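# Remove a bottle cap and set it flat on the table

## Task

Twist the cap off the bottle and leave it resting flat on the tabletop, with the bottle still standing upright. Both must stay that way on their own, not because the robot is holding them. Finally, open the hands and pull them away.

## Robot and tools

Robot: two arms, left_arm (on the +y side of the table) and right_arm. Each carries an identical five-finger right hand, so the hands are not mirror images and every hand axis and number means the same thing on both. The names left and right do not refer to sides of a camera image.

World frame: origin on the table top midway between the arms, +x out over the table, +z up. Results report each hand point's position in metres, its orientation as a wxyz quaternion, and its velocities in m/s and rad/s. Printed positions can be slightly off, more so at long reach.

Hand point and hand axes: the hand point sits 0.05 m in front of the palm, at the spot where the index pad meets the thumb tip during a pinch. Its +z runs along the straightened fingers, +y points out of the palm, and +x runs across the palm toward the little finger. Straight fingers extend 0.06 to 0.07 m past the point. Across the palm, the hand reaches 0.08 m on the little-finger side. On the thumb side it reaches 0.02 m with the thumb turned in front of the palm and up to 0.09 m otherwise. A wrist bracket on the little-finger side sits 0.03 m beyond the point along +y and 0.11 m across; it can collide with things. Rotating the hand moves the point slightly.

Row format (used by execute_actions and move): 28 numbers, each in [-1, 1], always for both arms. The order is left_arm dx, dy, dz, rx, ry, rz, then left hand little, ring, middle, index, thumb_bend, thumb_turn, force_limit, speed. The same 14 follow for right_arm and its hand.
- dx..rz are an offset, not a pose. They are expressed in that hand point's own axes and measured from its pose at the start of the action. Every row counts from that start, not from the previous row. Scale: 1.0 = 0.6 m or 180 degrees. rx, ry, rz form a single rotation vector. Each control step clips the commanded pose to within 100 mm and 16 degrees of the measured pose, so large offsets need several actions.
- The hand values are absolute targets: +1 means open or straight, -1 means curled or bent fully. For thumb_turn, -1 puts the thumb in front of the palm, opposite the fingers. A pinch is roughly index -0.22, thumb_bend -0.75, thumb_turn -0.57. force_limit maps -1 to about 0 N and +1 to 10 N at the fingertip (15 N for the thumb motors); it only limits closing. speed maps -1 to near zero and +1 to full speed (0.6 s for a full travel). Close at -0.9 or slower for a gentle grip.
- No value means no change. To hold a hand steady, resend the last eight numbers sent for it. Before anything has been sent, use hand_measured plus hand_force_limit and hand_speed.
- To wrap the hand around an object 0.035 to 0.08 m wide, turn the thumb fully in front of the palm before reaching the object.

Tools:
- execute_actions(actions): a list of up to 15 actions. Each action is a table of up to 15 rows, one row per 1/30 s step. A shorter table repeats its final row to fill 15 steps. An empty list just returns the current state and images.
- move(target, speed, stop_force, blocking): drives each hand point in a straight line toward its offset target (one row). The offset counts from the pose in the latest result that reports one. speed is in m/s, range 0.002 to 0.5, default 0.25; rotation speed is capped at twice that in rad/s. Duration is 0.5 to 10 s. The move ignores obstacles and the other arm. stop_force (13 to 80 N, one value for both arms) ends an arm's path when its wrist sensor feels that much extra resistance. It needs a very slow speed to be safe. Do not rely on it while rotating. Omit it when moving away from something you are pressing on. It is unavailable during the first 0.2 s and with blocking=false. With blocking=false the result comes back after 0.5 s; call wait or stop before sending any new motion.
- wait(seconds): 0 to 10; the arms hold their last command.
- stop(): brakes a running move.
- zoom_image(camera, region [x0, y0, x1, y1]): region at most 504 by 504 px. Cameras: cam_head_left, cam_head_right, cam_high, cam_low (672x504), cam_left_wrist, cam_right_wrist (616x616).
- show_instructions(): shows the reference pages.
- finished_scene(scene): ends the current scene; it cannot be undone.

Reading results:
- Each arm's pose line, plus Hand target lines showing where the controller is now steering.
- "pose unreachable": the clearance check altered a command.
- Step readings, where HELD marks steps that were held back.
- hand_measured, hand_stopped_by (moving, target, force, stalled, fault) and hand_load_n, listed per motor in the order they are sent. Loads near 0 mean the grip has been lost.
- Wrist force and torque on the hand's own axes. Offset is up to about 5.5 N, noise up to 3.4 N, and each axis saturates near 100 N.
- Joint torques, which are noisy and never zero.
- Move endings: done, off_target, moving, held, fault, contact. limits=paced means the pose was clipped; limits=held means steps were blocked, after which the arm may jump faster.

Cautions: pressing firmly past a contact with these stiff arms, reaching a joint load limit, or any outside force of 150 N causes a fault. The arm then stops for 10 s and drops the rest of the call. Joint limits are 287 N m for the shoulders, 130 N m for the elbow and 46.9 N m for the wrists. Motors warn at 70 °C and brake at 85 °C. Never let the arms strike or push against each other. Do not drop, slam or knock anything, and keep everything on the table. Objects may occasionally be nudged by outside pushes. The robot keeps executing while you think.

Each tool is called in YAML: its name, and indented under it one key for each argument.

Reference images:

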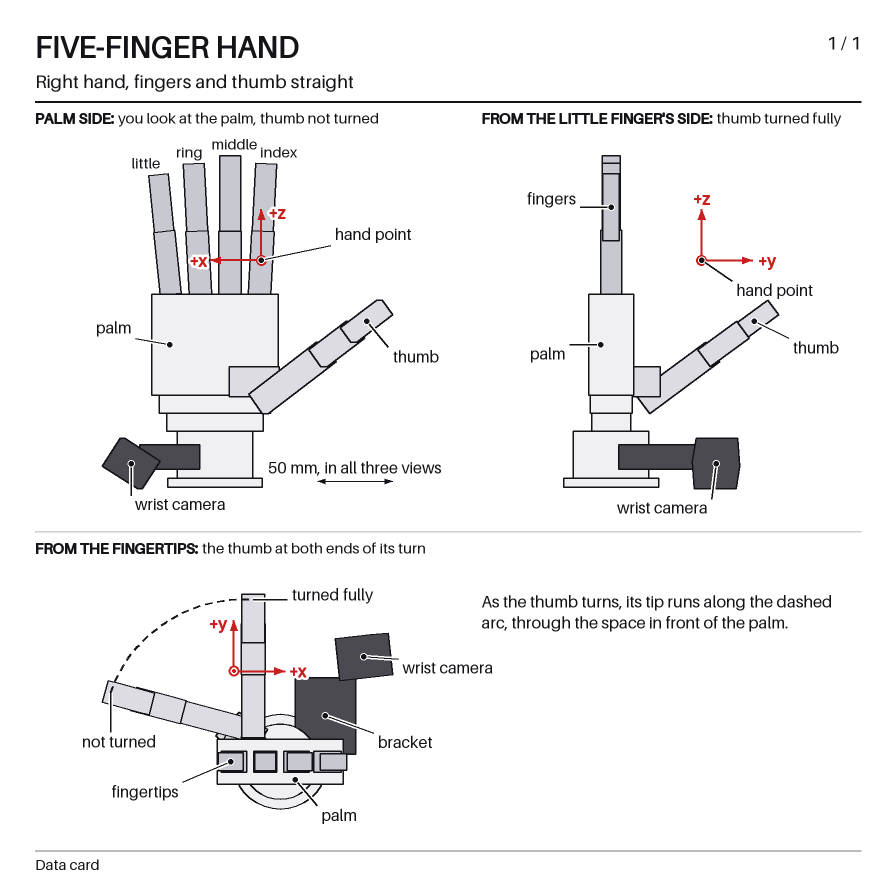

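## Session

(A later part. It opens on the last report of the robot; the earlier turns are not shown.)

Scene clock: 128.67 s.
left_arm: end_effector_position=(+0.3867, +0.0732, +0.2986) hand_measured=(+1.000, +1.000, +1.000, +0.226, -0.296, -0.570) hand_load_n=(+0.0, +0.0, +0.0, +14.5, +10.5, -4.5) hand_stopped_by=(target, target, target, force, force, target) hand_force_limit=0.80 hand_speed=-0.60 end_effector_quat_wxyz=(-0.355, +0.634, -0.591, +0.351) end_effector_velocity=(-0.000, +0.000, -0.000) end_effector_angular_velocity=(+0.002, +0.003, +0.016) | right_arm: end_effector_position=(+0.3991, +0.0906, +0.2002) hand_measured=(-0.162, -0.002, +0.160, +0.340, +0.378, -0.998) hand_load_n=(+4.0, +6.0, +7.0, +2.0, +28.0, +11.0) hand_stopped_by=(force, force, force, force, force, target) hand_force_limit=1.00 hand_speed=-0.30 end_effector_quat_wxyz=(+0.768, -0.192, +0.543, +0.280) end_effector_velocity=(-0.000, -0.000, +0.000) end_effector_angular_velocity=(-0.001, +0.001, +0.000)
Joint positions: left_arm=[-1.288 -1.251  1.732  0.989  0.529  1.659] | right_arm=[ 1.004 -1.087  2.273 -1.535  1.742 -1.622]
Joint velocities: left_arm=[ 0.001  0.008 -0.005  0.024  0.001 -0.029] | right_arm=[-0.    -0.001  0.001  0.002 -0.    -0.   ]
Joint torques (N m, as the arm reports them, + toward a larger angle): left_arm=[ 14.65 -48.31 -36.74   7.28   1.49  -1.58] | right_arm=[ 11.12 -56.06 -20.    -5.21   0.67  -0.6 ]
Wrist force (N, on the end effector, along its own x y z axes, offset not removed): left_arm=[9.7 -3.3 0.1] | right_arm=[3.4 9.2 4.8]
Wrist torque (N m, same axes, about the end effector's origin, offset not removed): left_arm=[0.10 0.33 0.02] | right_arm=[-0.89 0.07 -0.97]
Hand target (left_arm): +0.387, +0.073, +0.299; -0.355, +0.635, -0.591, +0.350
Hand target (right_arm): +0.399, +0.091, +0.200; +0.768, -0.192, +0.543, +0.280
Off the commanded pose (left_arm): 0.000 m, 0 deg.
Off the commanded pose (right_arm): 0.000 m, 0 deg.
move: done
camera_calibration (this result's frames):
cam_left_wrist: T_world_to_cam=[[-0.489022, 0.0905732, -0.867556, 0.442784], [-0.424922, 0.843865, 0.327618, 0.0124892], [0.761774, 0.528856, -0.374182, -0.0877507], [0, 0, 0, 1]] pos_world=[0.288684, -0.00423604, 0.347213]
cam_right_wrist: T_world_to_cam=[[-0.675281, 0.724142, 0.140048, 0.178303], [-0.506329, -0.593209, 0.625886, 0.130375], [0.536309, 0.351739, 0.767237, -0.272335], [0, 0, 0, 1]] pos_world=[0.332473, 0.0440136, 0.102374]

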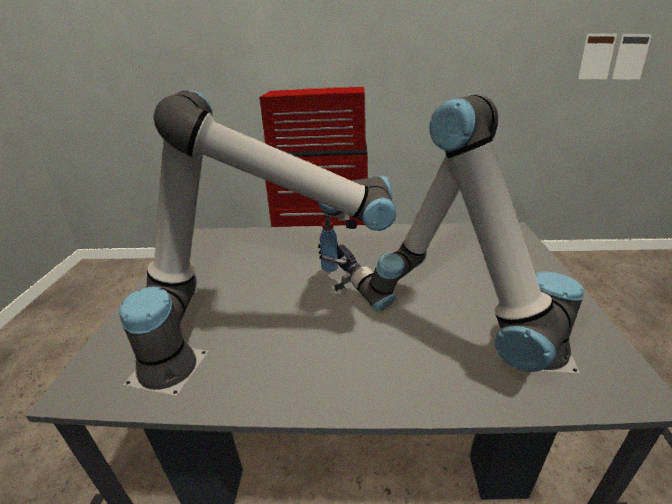

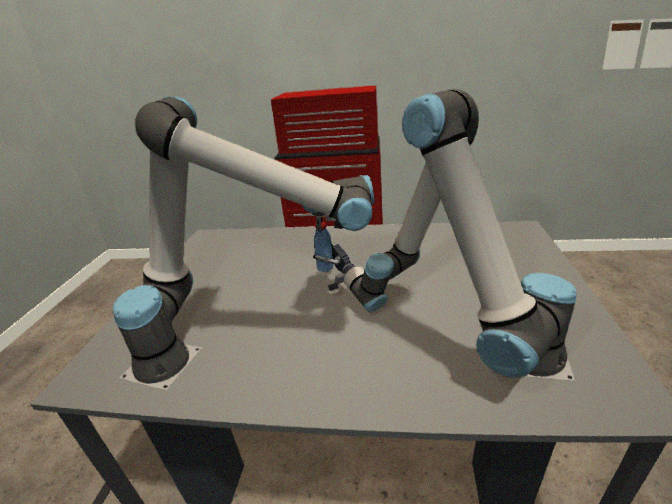

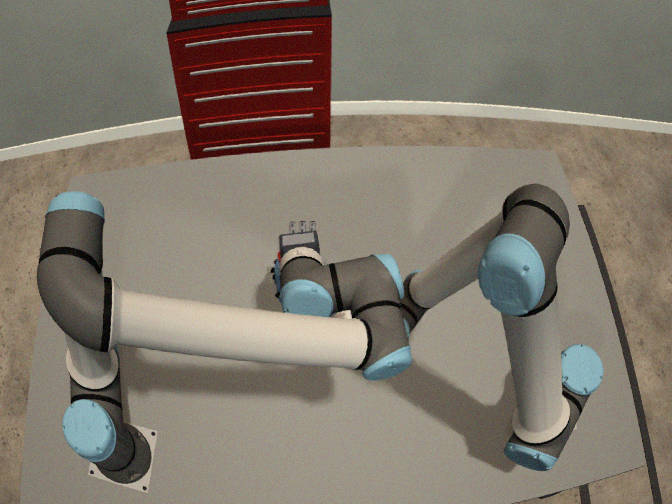

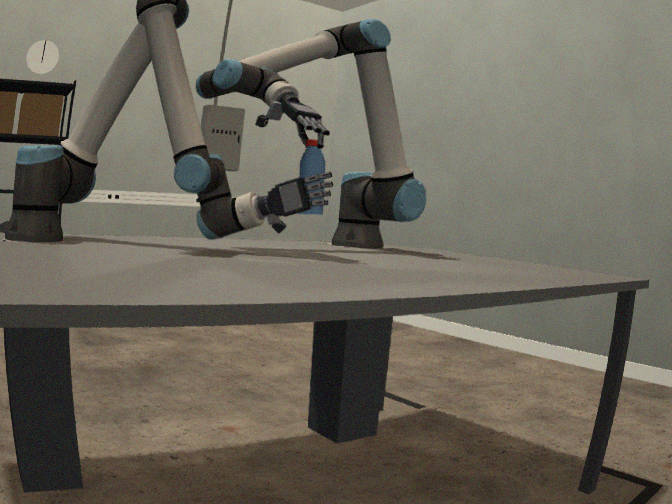

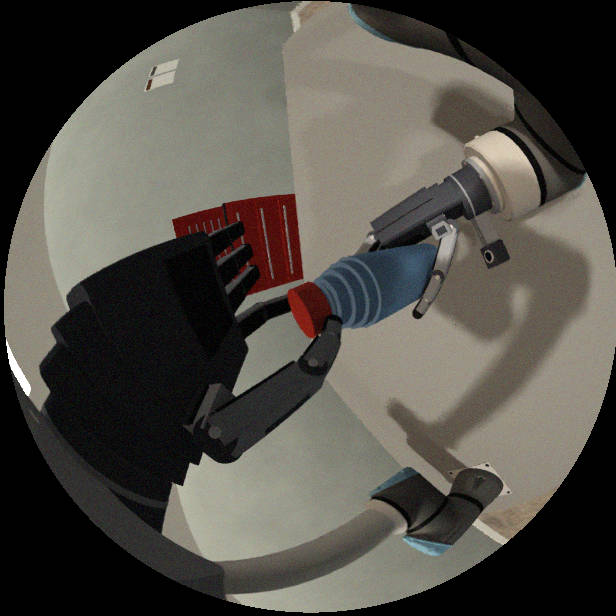

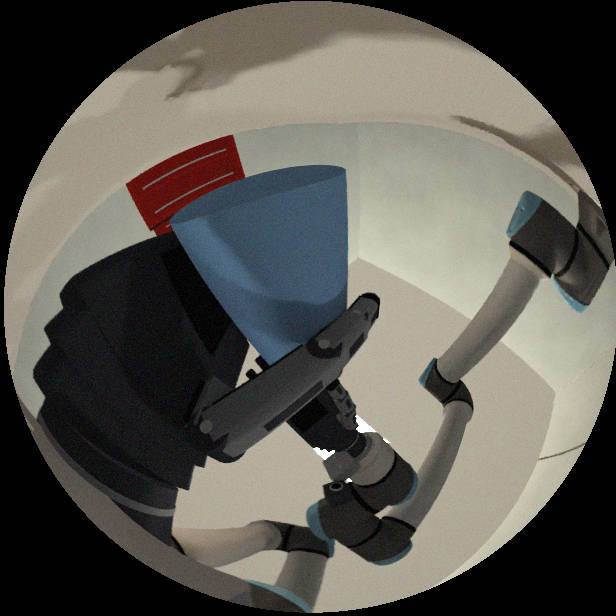

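Cap height unchanged; maybe free already. Try lifting 2 cm.

move:
  target: [0,-0.029,-0.0167,0,0,0,1,1,1,-0.5,-1,-0.57,0.8,-0.6,0,0,0,0,0,0,-0.98,-1,-1,-1,-0.62,-1,1,-0.3]
  speed: 0.03

Scene clock: 129.87 s.
left_arm: end_effector_position=(+0.3868, +0.0737, +0.3184) hand_measured=(+1.000, +1.000, +1.000, +0.226, -0.296, -0.570) hand_load_n=(+0.0, +0.0, +0.0, +13.0, +11.5, -0.5) hand_stopped_by=(target, target, target, force, force, target) hand_force_limit=0.80 hand_speed=-0.60 end_effector_quat_wxyz=(-0.355, +0.634, -0.591, +0.351) end_effector_velocity=(-0.000, -0.000, +0.003) end_effector_angular_velocity=(-0.001, -0.000, -0.000) | right_arm: end_effector_position=(+0.3991, +0.0906, +0.2002) hand_measured=(-0.162, -0.002, +0.160, +0.340, +0.378, -0.998) hand_load_n=(+4.5, +6.5, +7.5, +3.5, +26.0, +12.0) hand_stopped_by=(force, force, force, force, force, target) hand_force_limit=1.00 hand_speed=-0.30 end_effector_quat_wxyz=(+0.768, -0.192, +0.543, +0.280) end_effector_velocity=(+0.001, +0.000, -0.000) end_effector_angular_velocity=(-0.000, +0.000, -0.000)
Joint positions: left_arm=[-1.288 -1.266  1.714  1.021  0.529  1.659] | right_arm=[ 1.004 -1.087  2.273 -1.535  1.742 -1.622]
Joint velocities: left_arm=[-0.    -0.002 -0.003  0.004 -0.     0.   ] | right_arm=[-0.     0.001 -0.001  0.001  0.    -0.   ]
Joint torques (N m, as the arm reports them, + toward a larger angle): left_arm=[ 10.91 -64.01 -43.12   5.24  -4.6    1.7 ] | right_arm=[  8.28 -54.93 -20.67  -5.24   0.22  -1.07]
Wrist force (N, on the end effector, along its own x y z axes, offset not removed): left_arm=[3.3 -2.1 -2.8] | right_arm=[-7.7 -2.9 -2.2]
Wrist torque (N m, same axes, about the end effector's origin, offset not removed): left_arm=[-0.28 -0.37 0.20] | right_arm=[-0.59 1.37 -0.58]
Hand target (left_arm): +0.387, +0.074, +0.319; -0.355, +0.634, -0.591, +0.351
Hand target (right_arm): +0.399, +0.091, +0.200; +0.768, -0.192, +0.543, +0.280
Off the commanded pose (left_arm): 0.000 m, 0 deg.
Off the commanded pose (right_arm): 0.000 m, 0 deg.
move: done
camera_calibration (this result's frames):
cam_left_wrist: T_world_to_cam=[[-0.48903, 0.0905696, -0.867552, 0.459907], [-0.424929, 0.843859, 0.327624, 0.00564826], [0.761764, 0.528866, -0.374187, -0.0806637], [0, 0, 0, 1]] pos_world=[0.288755, -0.00375963, 0.366959]
cam_right_wrist: T_world_to_cam=[[-0.675281, 0.724143, 0.140048, 0.178303], [-0.506329, -0.593209, 0.625887, 0.130375], [0.536309, 0.351739, 0.767237, -0.272335], [0, 0, 0, 1]] pos_world=[0.332473, 0.0440136, 0.102374]

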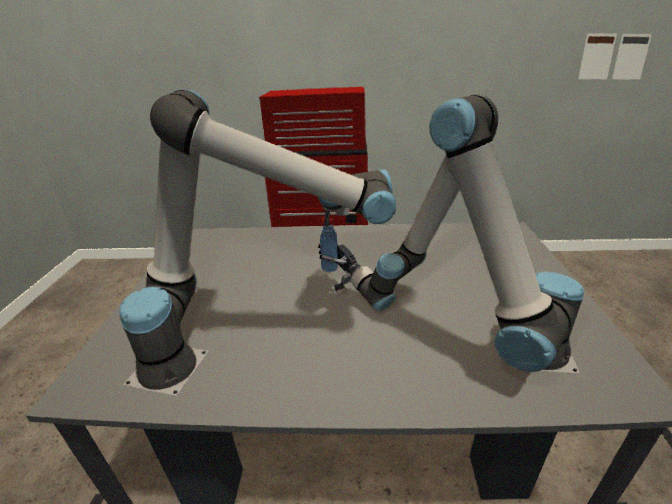

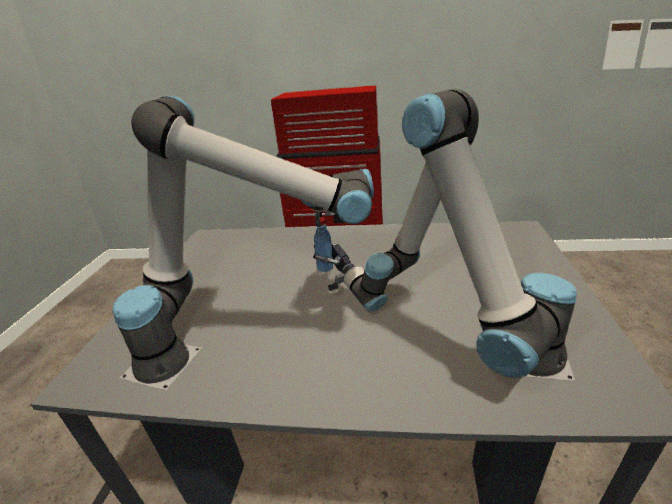

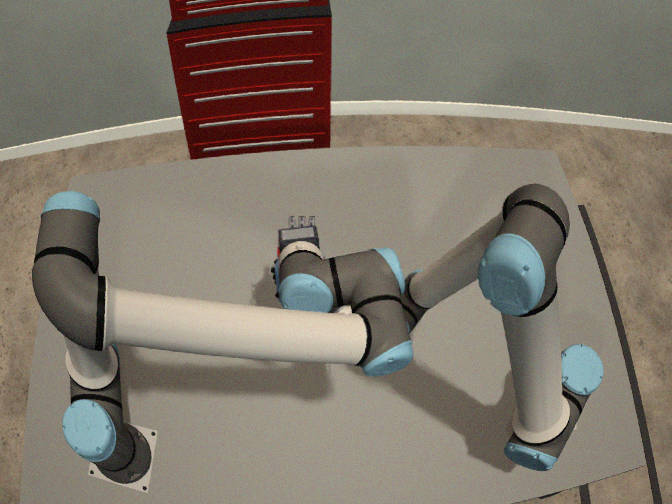

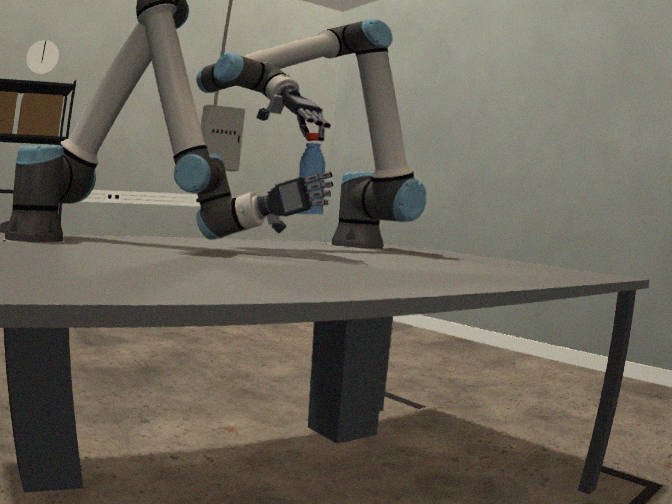

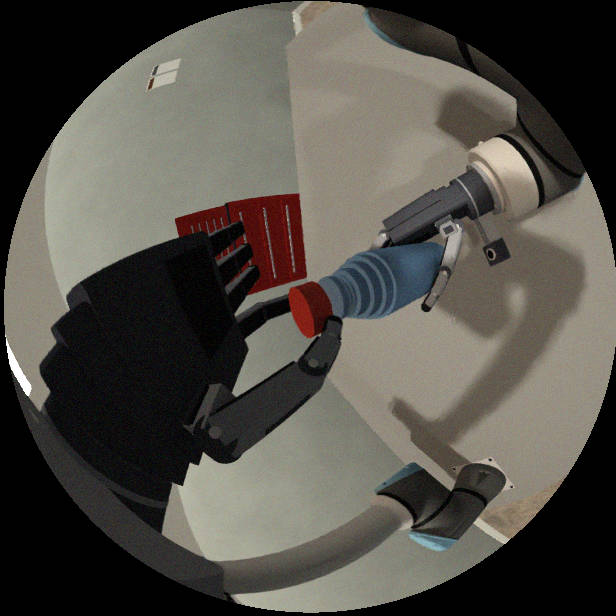

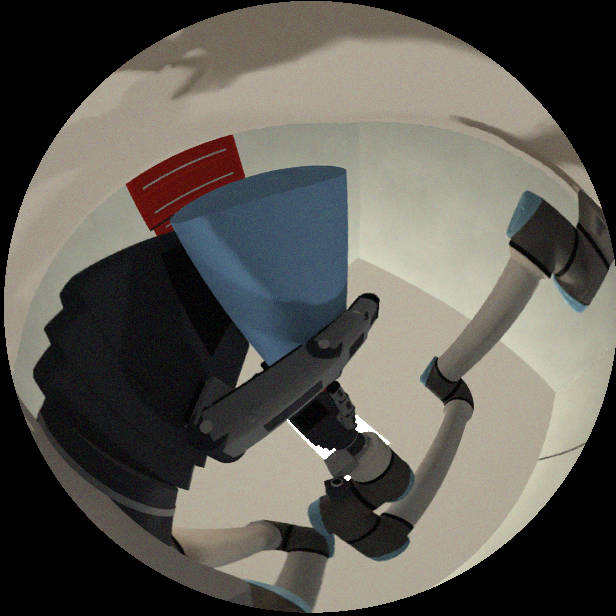

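move:
  target: [-0.42,0,0,0,0.289,0.167,1,1,1,-0.5,-1,-0.57,0.8,-0.6,0,0,0,0,0,0,-0.98,-1,-1,-1,-0.62,-1,1,-0.3]
  speed: 0.3

move:
  target: [0,0.397,0.229,0,0,0,1,1,1,-0.5,-1,-0.57,0.8,-0.6,0,0,0,0,0,0,-0.98,-1,-1,-1,-0.62,-1,1,-0.3]
  speed: 0.3

move:
  target: [0,0.043,0.025,0,0,0,1,1,1,-0.5,-1,-0.57,0.8,-0.6,0,0,0,0,0,0,-0.98,-1,-1,-1,-0.62,-1,1,-0.3]
  speed: 0.015
  stop_force: 13

Scene clock: 132.67 s.
left_arm: end_effector_position=(+0.3727, +0.3250, +0.3121) hand_measured=(+1.000, +1.000, +1.000, +0.226, -0.296, -0.570) hand_load_n=(+0.0, +0.0, +0.0, +12.5, +11.5, -0.5) hand_stopped_by=(target, target, target, force, force, target) hand_force_limit=0.80 hand_speed=-0.60 end_effector_quat_wxyz=(+0.139, -0.250, +0.824, -0.489) end_effector_velocity=(+0.001, +0.001, -0.001) end_effector_angular_velocity=(+0.000, +0.006, -0.014) | right_arm: end_effector_position=(+0.3991, +0.0906, +0.2002) hand_measured=(-0.162, -0.002, +0.160, +0.340, +0.378, -0.998) hand_load_n=(+4.5, +6.5, +7.5, +3.5, +26.0, +12.0) hand_stopped_by=(force, force, force, force, force, target) hand_force_limit=1.00 hand_speed=-0.30 end_effector_quat_wxyz=(+0.768, -0.192, +0.543, +0.280) end_effector_velocity=(-0.000, -0.000, -0.002) end_effector_angular_velocity=(-0.003, +0.002, +0.000)
Joint positions: left_arm=[-0.818 -1.987  2.238  0.254  1.569  3.124] | right_arm=[ 1.004 -1.087  2.273 -1.535  1.742 -1.622]
Joint velocities: left_arm=[ 0.02   0.007 -0.003 -0.     0.032  0.012] | right_arm=[-0.     0.001  0.001  0.001 -0.    -0.   ]
Joint torques (N m, as the arm reports them, + toward a larger angle): left_arm=[ 10.3    0.73 -50.     1.96   2.47   1.97] | right_arm=[ 10.57 -52.55 -20.62  -4.8    0.36  -0.89]
Wrist force (N, on the end effector, along its own x y z axes, offset not removed): left_arm=[-1.0 -1.9 -2.2] | right_arm=[0.5 1.0 -3.4]
Wrist torque (N m, same axes, about the end effector's origin, offset not removed): left_arm=[-0.32 0.30 -0.10] | right_arm=[0.18 0.22 -0.01]
Hand target (left_arm): +0.373, +0.325, +0.312; +0.139, -0.249, +0.824, -0.489
Hand target (right_arm): +0.399, +0.091, +0.200; +0.768, -0.192, +0.543, +0.280
Off the commanded pose (left_arm): 0.000 m, 0 deg.
Off the commanded pose (right_arm): 0.000 m, 0 deg.
move: done
camera_calibration (this result's frames):
cam_left_wrist: T_world_to_cam=[[-0.148584, 0.457272, -0.876827, 0.181627], [0.510583, 0.794817, 0.327981, -0.543219], [0.846893, -0.39896, -0.351572, 0.0575746], [0, 0, 0, 1]] pos_world=[0.255586, 0.371676, 0.357663]
cam_right_wrist: T_world_to_cam=[[-0.675281, 0.724143, 0.140048, 0.178303], [-0.506329, -0.593209, 0.625887, 0.130375], [0.536309, 0.351739, 0.767237, -0.272335], [0, 0, 0, 1]] pos_world=[0.332473, 0.0440136, 0.102374]

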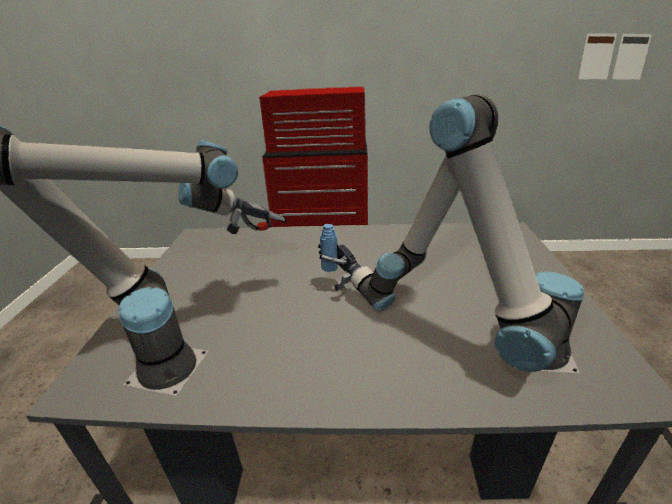

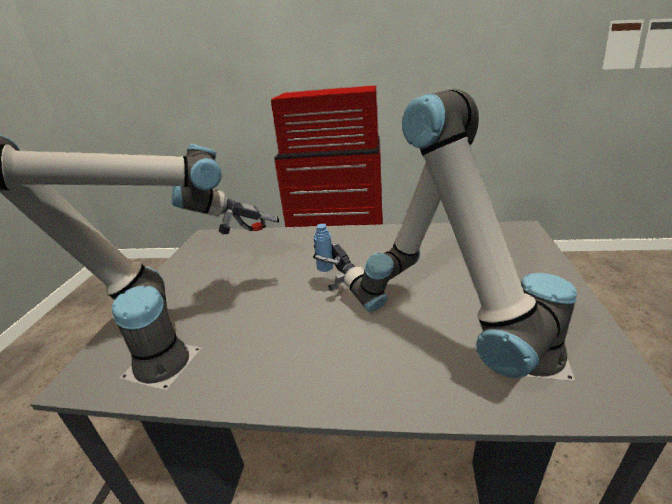

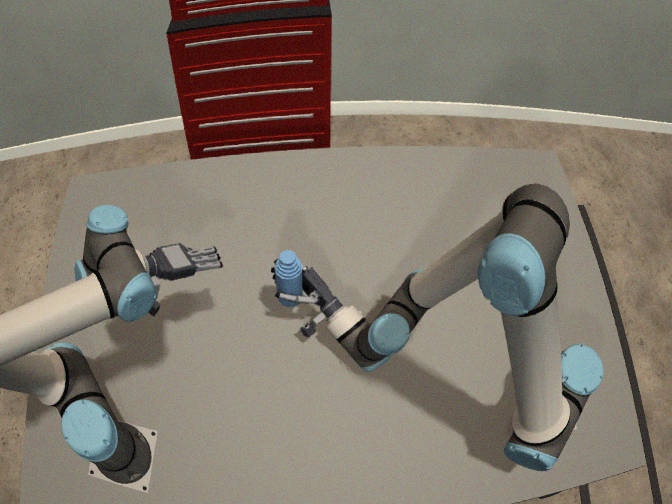

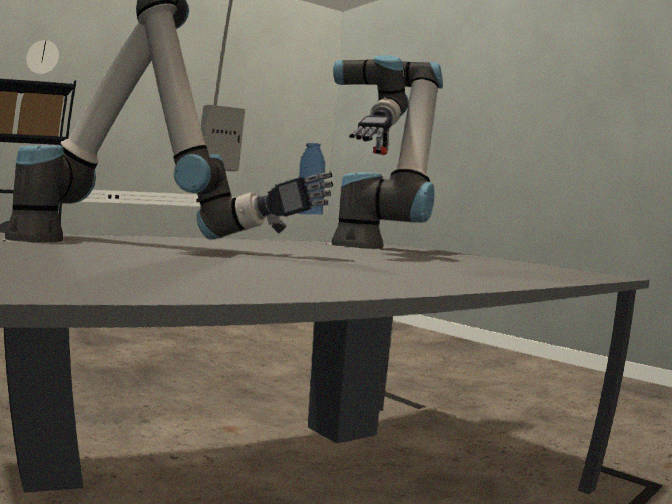

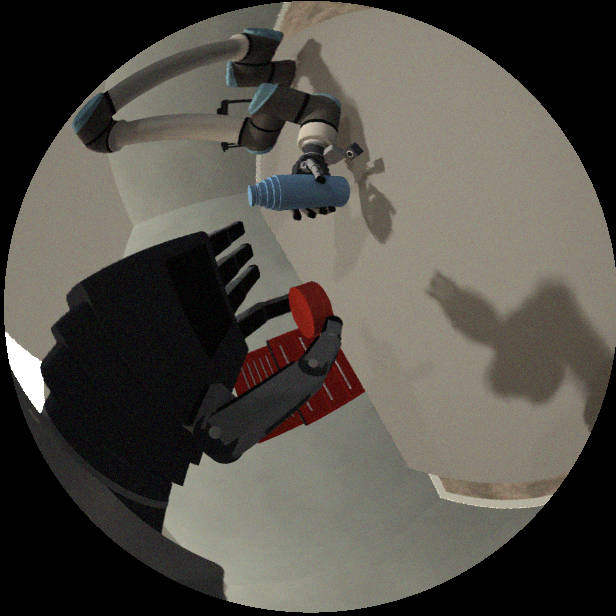

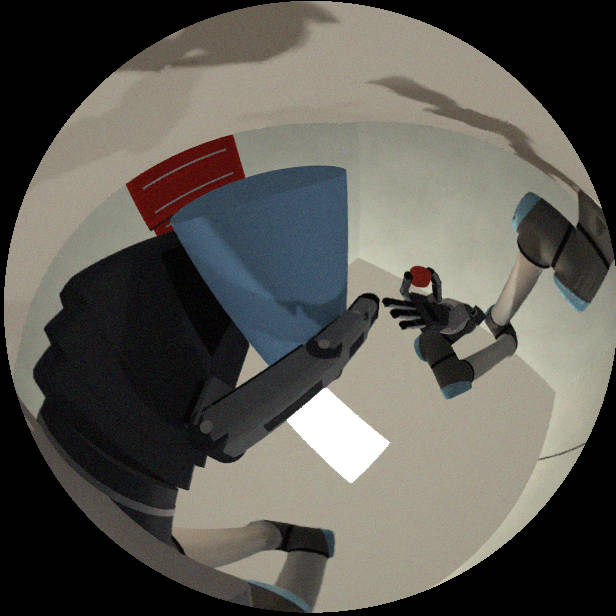

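Scene clock: 134.40 s.
left_arm: end_effector_position=(+0.3721, +0.3188, +0.0377) hand_measured=(+1.000, +1.000, +1.000, +0.226, -0.296, -0.570) hand_load_n=(+0.0, +0.0, +0.0, +12.5, +11.5, -0.5) hand_stopped_by=(target, target, target, force, force, target) hand_force_limit=0.80 hand_speed=-0.60 end_effector_quat_wxyz=(+0.139, -0.250, +0.824, -0.489) end_effector_velocity=(+0.001, -0.001, -0.001) end_effector_angular_velocity=(-0.003, -0.002, -0.000) | right_arm: end_effector_position=(+0.3991, +0.0906, +0.2002) hand_measured=(-0.162, -0.002, +0.160, +0.340, +0.378, -0.998) hand_load_n=(+4.5, +6.5, +7.5, +3.5, +26.0, +12.0) hand_stopped_by=(force, force, force, force, force, target) hand_force_limit=1.00 hand_speed=-0.30 end_effector_quat_wxyz=(+0.768, -0.192, +0.543, +0.280) end_effector_velocity=(+0.000, +0.000, -0.000) end_effector_angular_velocity=(-0.001, +0.000, +0.000)
Joint positions: left_arm=[-0.834 -1.603  2.563 -0.455  1.555  3.116] | right_arm=[ 1.004 -1.087  2.273 -1.535  1.742 -1.622]
Joint velocities: left_arm=[ 0.001  0.006 -0.    -0.01   0.002  0.001] | right_arm=[-0.    -0.    -0.     0.001 -0.    -0.   ]
Joint torques (N m, as the arm reports them, + toward a larger angle): left_arm=[ 10.52 -14.85 -14.96  -1.96   2.9    1.57] | right_arm=[  8.12 -55.86 -21.63  -4.86   0.43  -0.5 ]
Wrist force (N, on the end effector, along its own x y z axes, offset not removed): left_arm=[-3.1 -0.2 -4.7] | right_arm=[-0.2 -7.8 -3.5]
Wrist torque (N m, same axes, about the end effector's origin, offset not removed): left_arm=[0.07 0.61 -0.20] | right_arm=[-1.29 0.21 -0.32]
Hand target (left_arm): +0.372, +0.319, +0.037; +0.139, -0.250, +0.824, -0.489
Hand target (right_arm): +0.399, +0.091, +0.200; +0.768, -0.192, +0.543, +0.280
Off the commanded pose (left_arm): 0.001 m, 0 deg.
Off the commanded pose (right_arm): 0.000 m, 0 deg.
move: done
camera_calibration (this result's frames):
cam_left_wrist: T_world_to_cam=[[-0.148676, 0.45741, -0.876739, -0.0562414], [0.510585, 0.79478, 0.328066, -0.447989], [0.846876, -0.398874, -0.351711, -0.0408939], [0, 0, 0, 1]] pos_world=[0.255006, 0.365466, 0.083278]
cam_right_wrist: T_world_to_cam=[[-0.675281, 0.724143, 0.140048, 0.178303], [-0.506329, -0.593209, 0.625887, 0.130376], [0.536309, 0.351739, 0.767237, -0.272335], [0, 0, 0, 1]] pos_world=[0.332473, 0.0440136, 0.102374]

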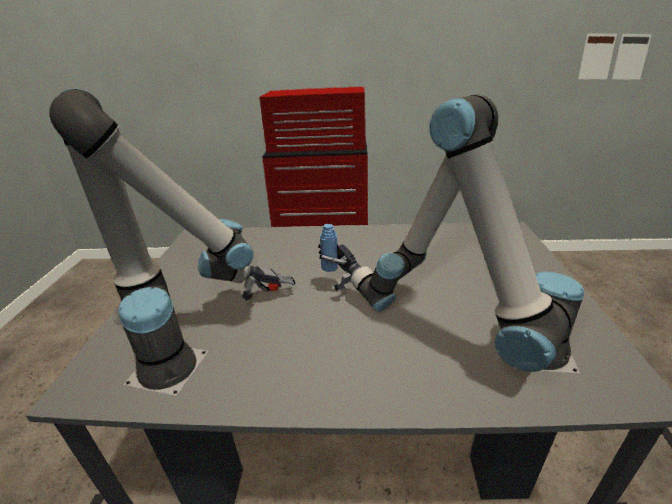

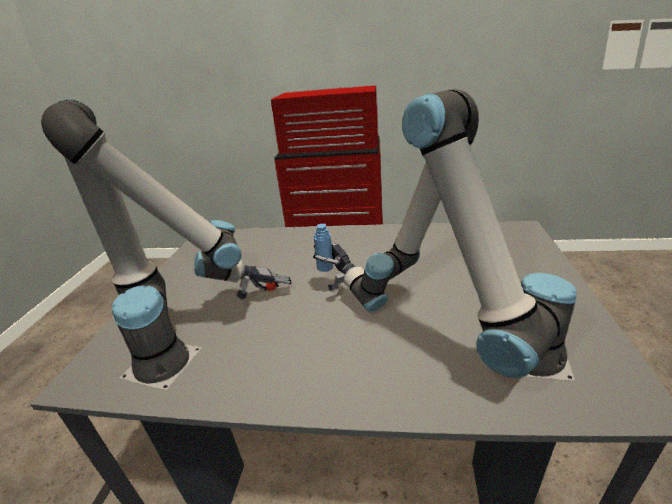

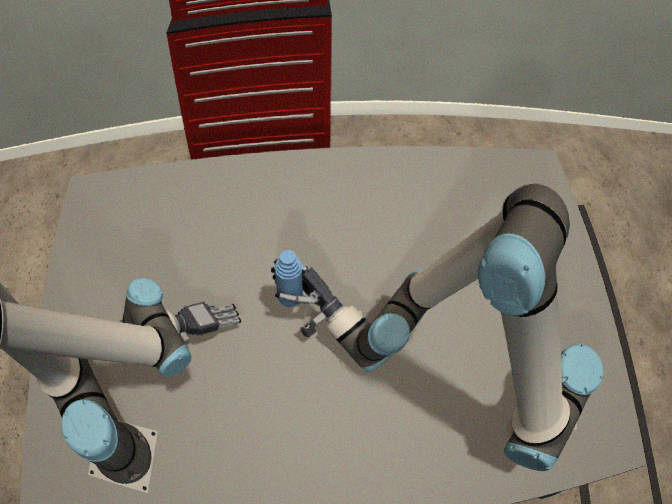

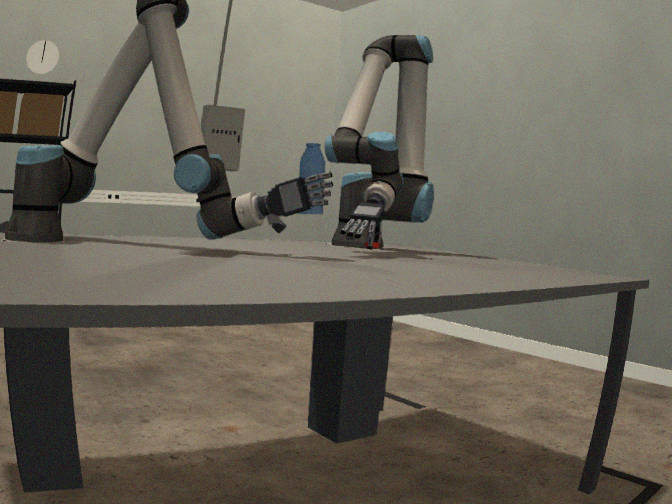

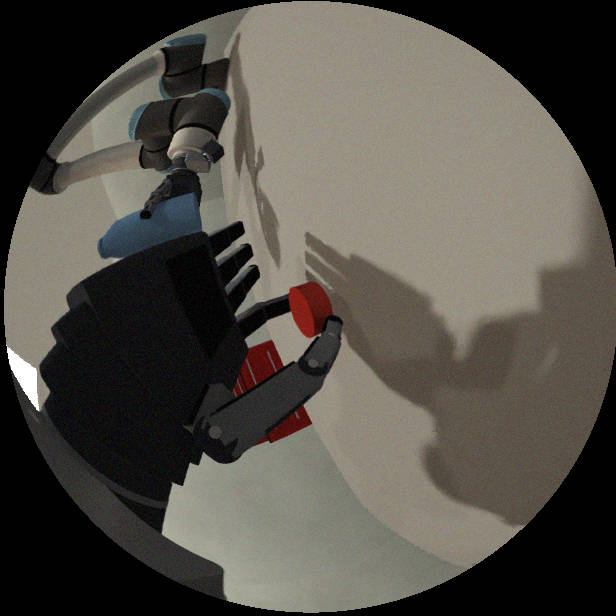

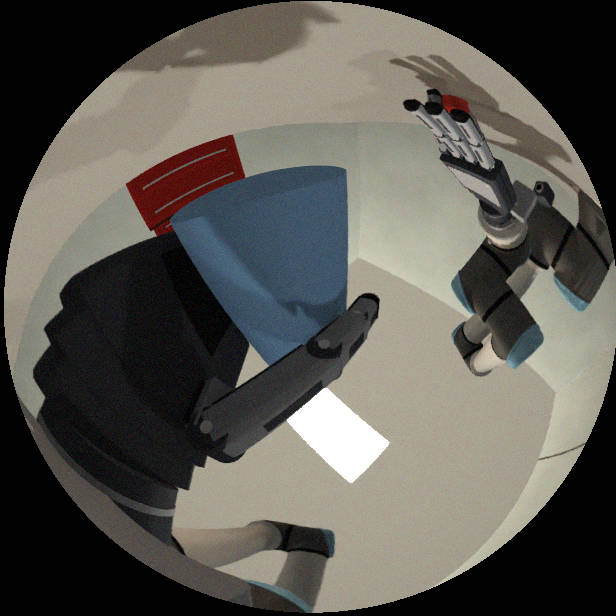

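Scene clock: 136.43 s.
left_arm: end_effector_position=(+0.3721, +0.3182, +0.0132) hand_measured=(+1.000, +1.000, +1.000, +0.226, -0.296, -0.570) hand_load_n=(+0.0, +0.0, +0.0, +11.0, +12.0, -0.5) hand_stopped_by=(target, target, target, force, force, target) hand_force_limit=0.80 hand_speed=-0.60 end_effector_quat_wxyz=(+0.139, -0.250, +0.824, -0.489) end_effector_velocity=(-0.001, +0.002, +0.004) end_effector_angular_velocity=(+0.004, +0.002, +0.001) | right_arm: end_effector_position=(+0.3991, +0.0906, +0.2002) hand_measured=(-0.162, -0.002, +0.160, +0.340, +0.378, -0.998) hand_load_n=(+4.5, +6.5, +7.5, +3.5, +26.0, +12.0) hand_stopped_by=(force, force, force, force, force, target) hand_force_limit=1.00 hand_speed=-0.30 end_effector_quat_wxyz=(+0.768, -0.192, +0.543, +0.280) end_effector_velocity=(-0.000, +0.000, -0.001) end_effector_angular_velocity=(-0.001, +0.001, +0.001)
Joint positions: left_arm=[-0.835 -1.54   2.579 -0.535  1.554  3.116] | right_arm=[ 1.004 -1.087  2.273 -1.535  1.742 -1.622]
Joint velocities: left_arm=[ 0.001 -0.012 -0.002  0.019 -0.     0.   ] | right_arm=[ 0.     0.001  0.     0.    -0.     0.   ]
Joint torques (N m, as the arm reports them, + toward a larger angle): left_arm=[ -6.22 -15.14 -16.1    6.94   0.46  -3.  ] | right_arm=[ 10.81 -55.93 -21.3   -5.36   0.39  -0.67]
Wrist force (N, on the end effector, along its own x y z axes, offset not removed): left_arm=[0.9 -38.8 -38.6] | right_arm=[1.8 -6.4 0.3]
Wrist torque (N m, same axes, about the end effector's origin, offset not removed): left_arm=[1.45 0.30 -0.05] | right_arm=[-1.54 -0.34 -0.02]
Hand target (left_arm): +0.372, +0.318, +0.014; +0.139, -0.250, +0.824, -0.489
Hand target (right_arm): +0.399, +0.091, +0.200; +0.768, -0.192, +0.543, +0.280
Off the commanded pose (left_arm): 0.005 m, 0 deg.
Off the commanded pose (right_arm): 0.000 m, 0 deg.
move: contact (left_arm)
camera_calibration (this result's frames):
cam_left_wrist: T_world_to_cam=[[-0.148559, 0.457285, -0.876824, -0.077447], [0.510472, 0.794859, 0.32805, -0.439457], [0.846964, -0.39886, -0.351515, -0.0497945], [0, 0, 0, 1]] pos_world=[0.254999, 0.364861, 0.058753]
cam_right_wrist: T_world_to_cam=[[-0.675281, 0.724143, 0.140048, 0.178303], [-0.506329, -0.593209, 0.625887, 0.130375], [0.536309, 0.351739, 0.767237, -0.272335], [0, 0, 0, 1]] pos_world=[0.332473, 0.0440136, 0.102374]

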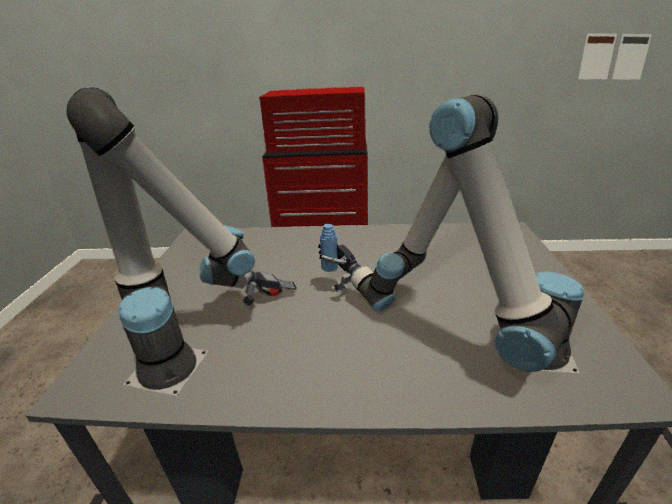

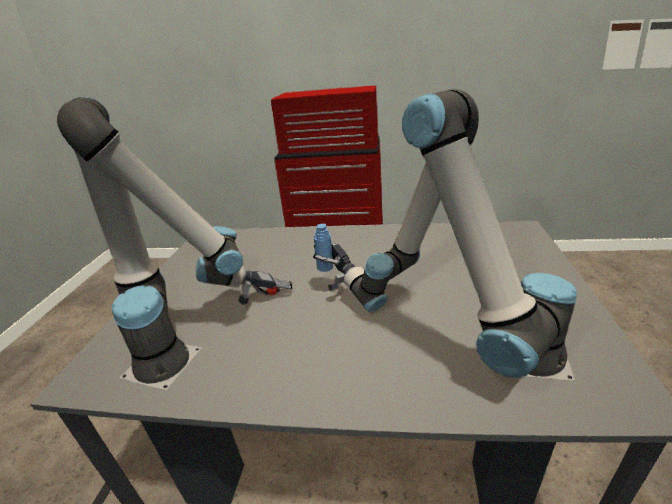

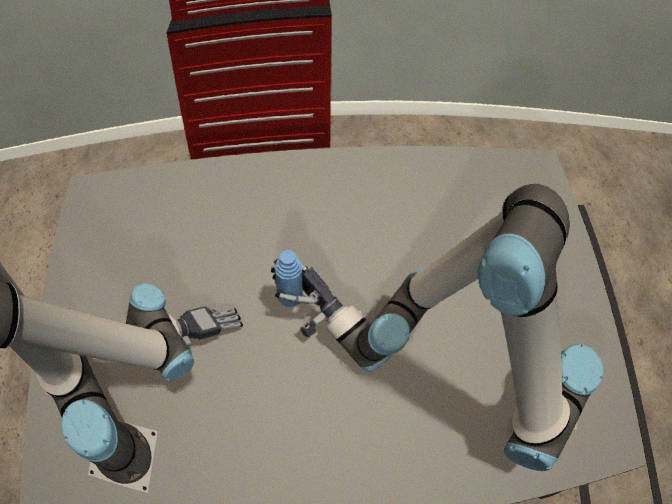

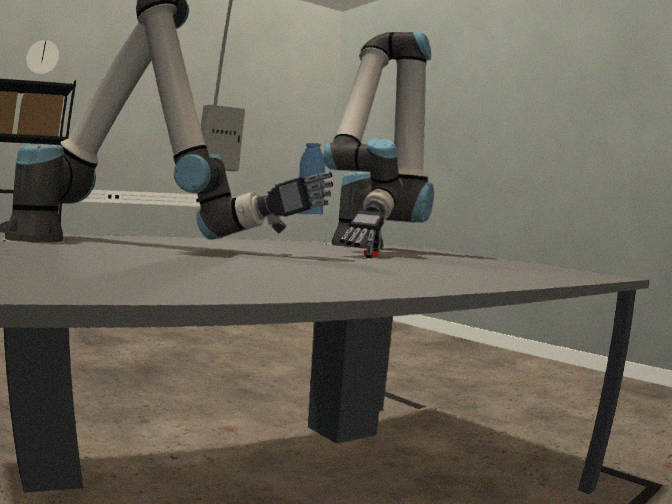

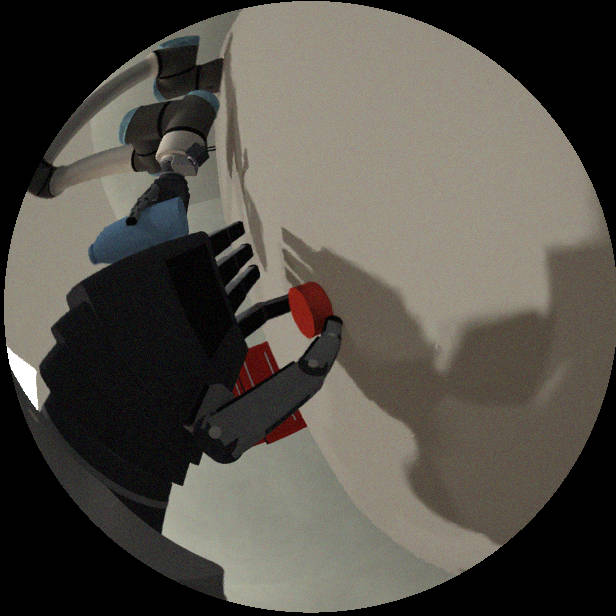

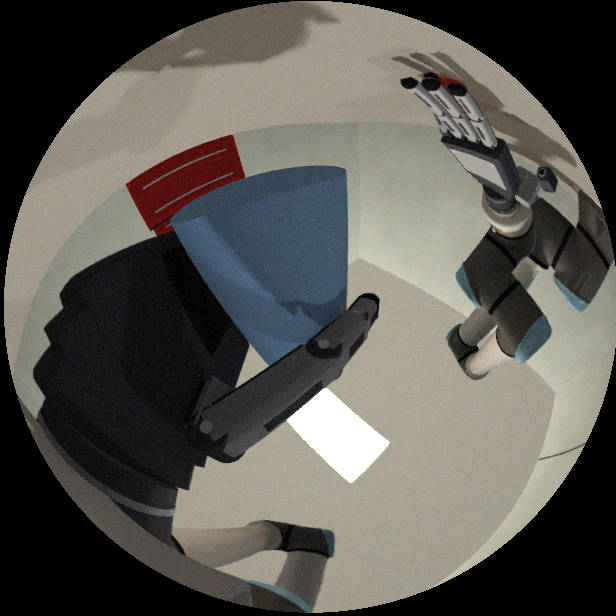

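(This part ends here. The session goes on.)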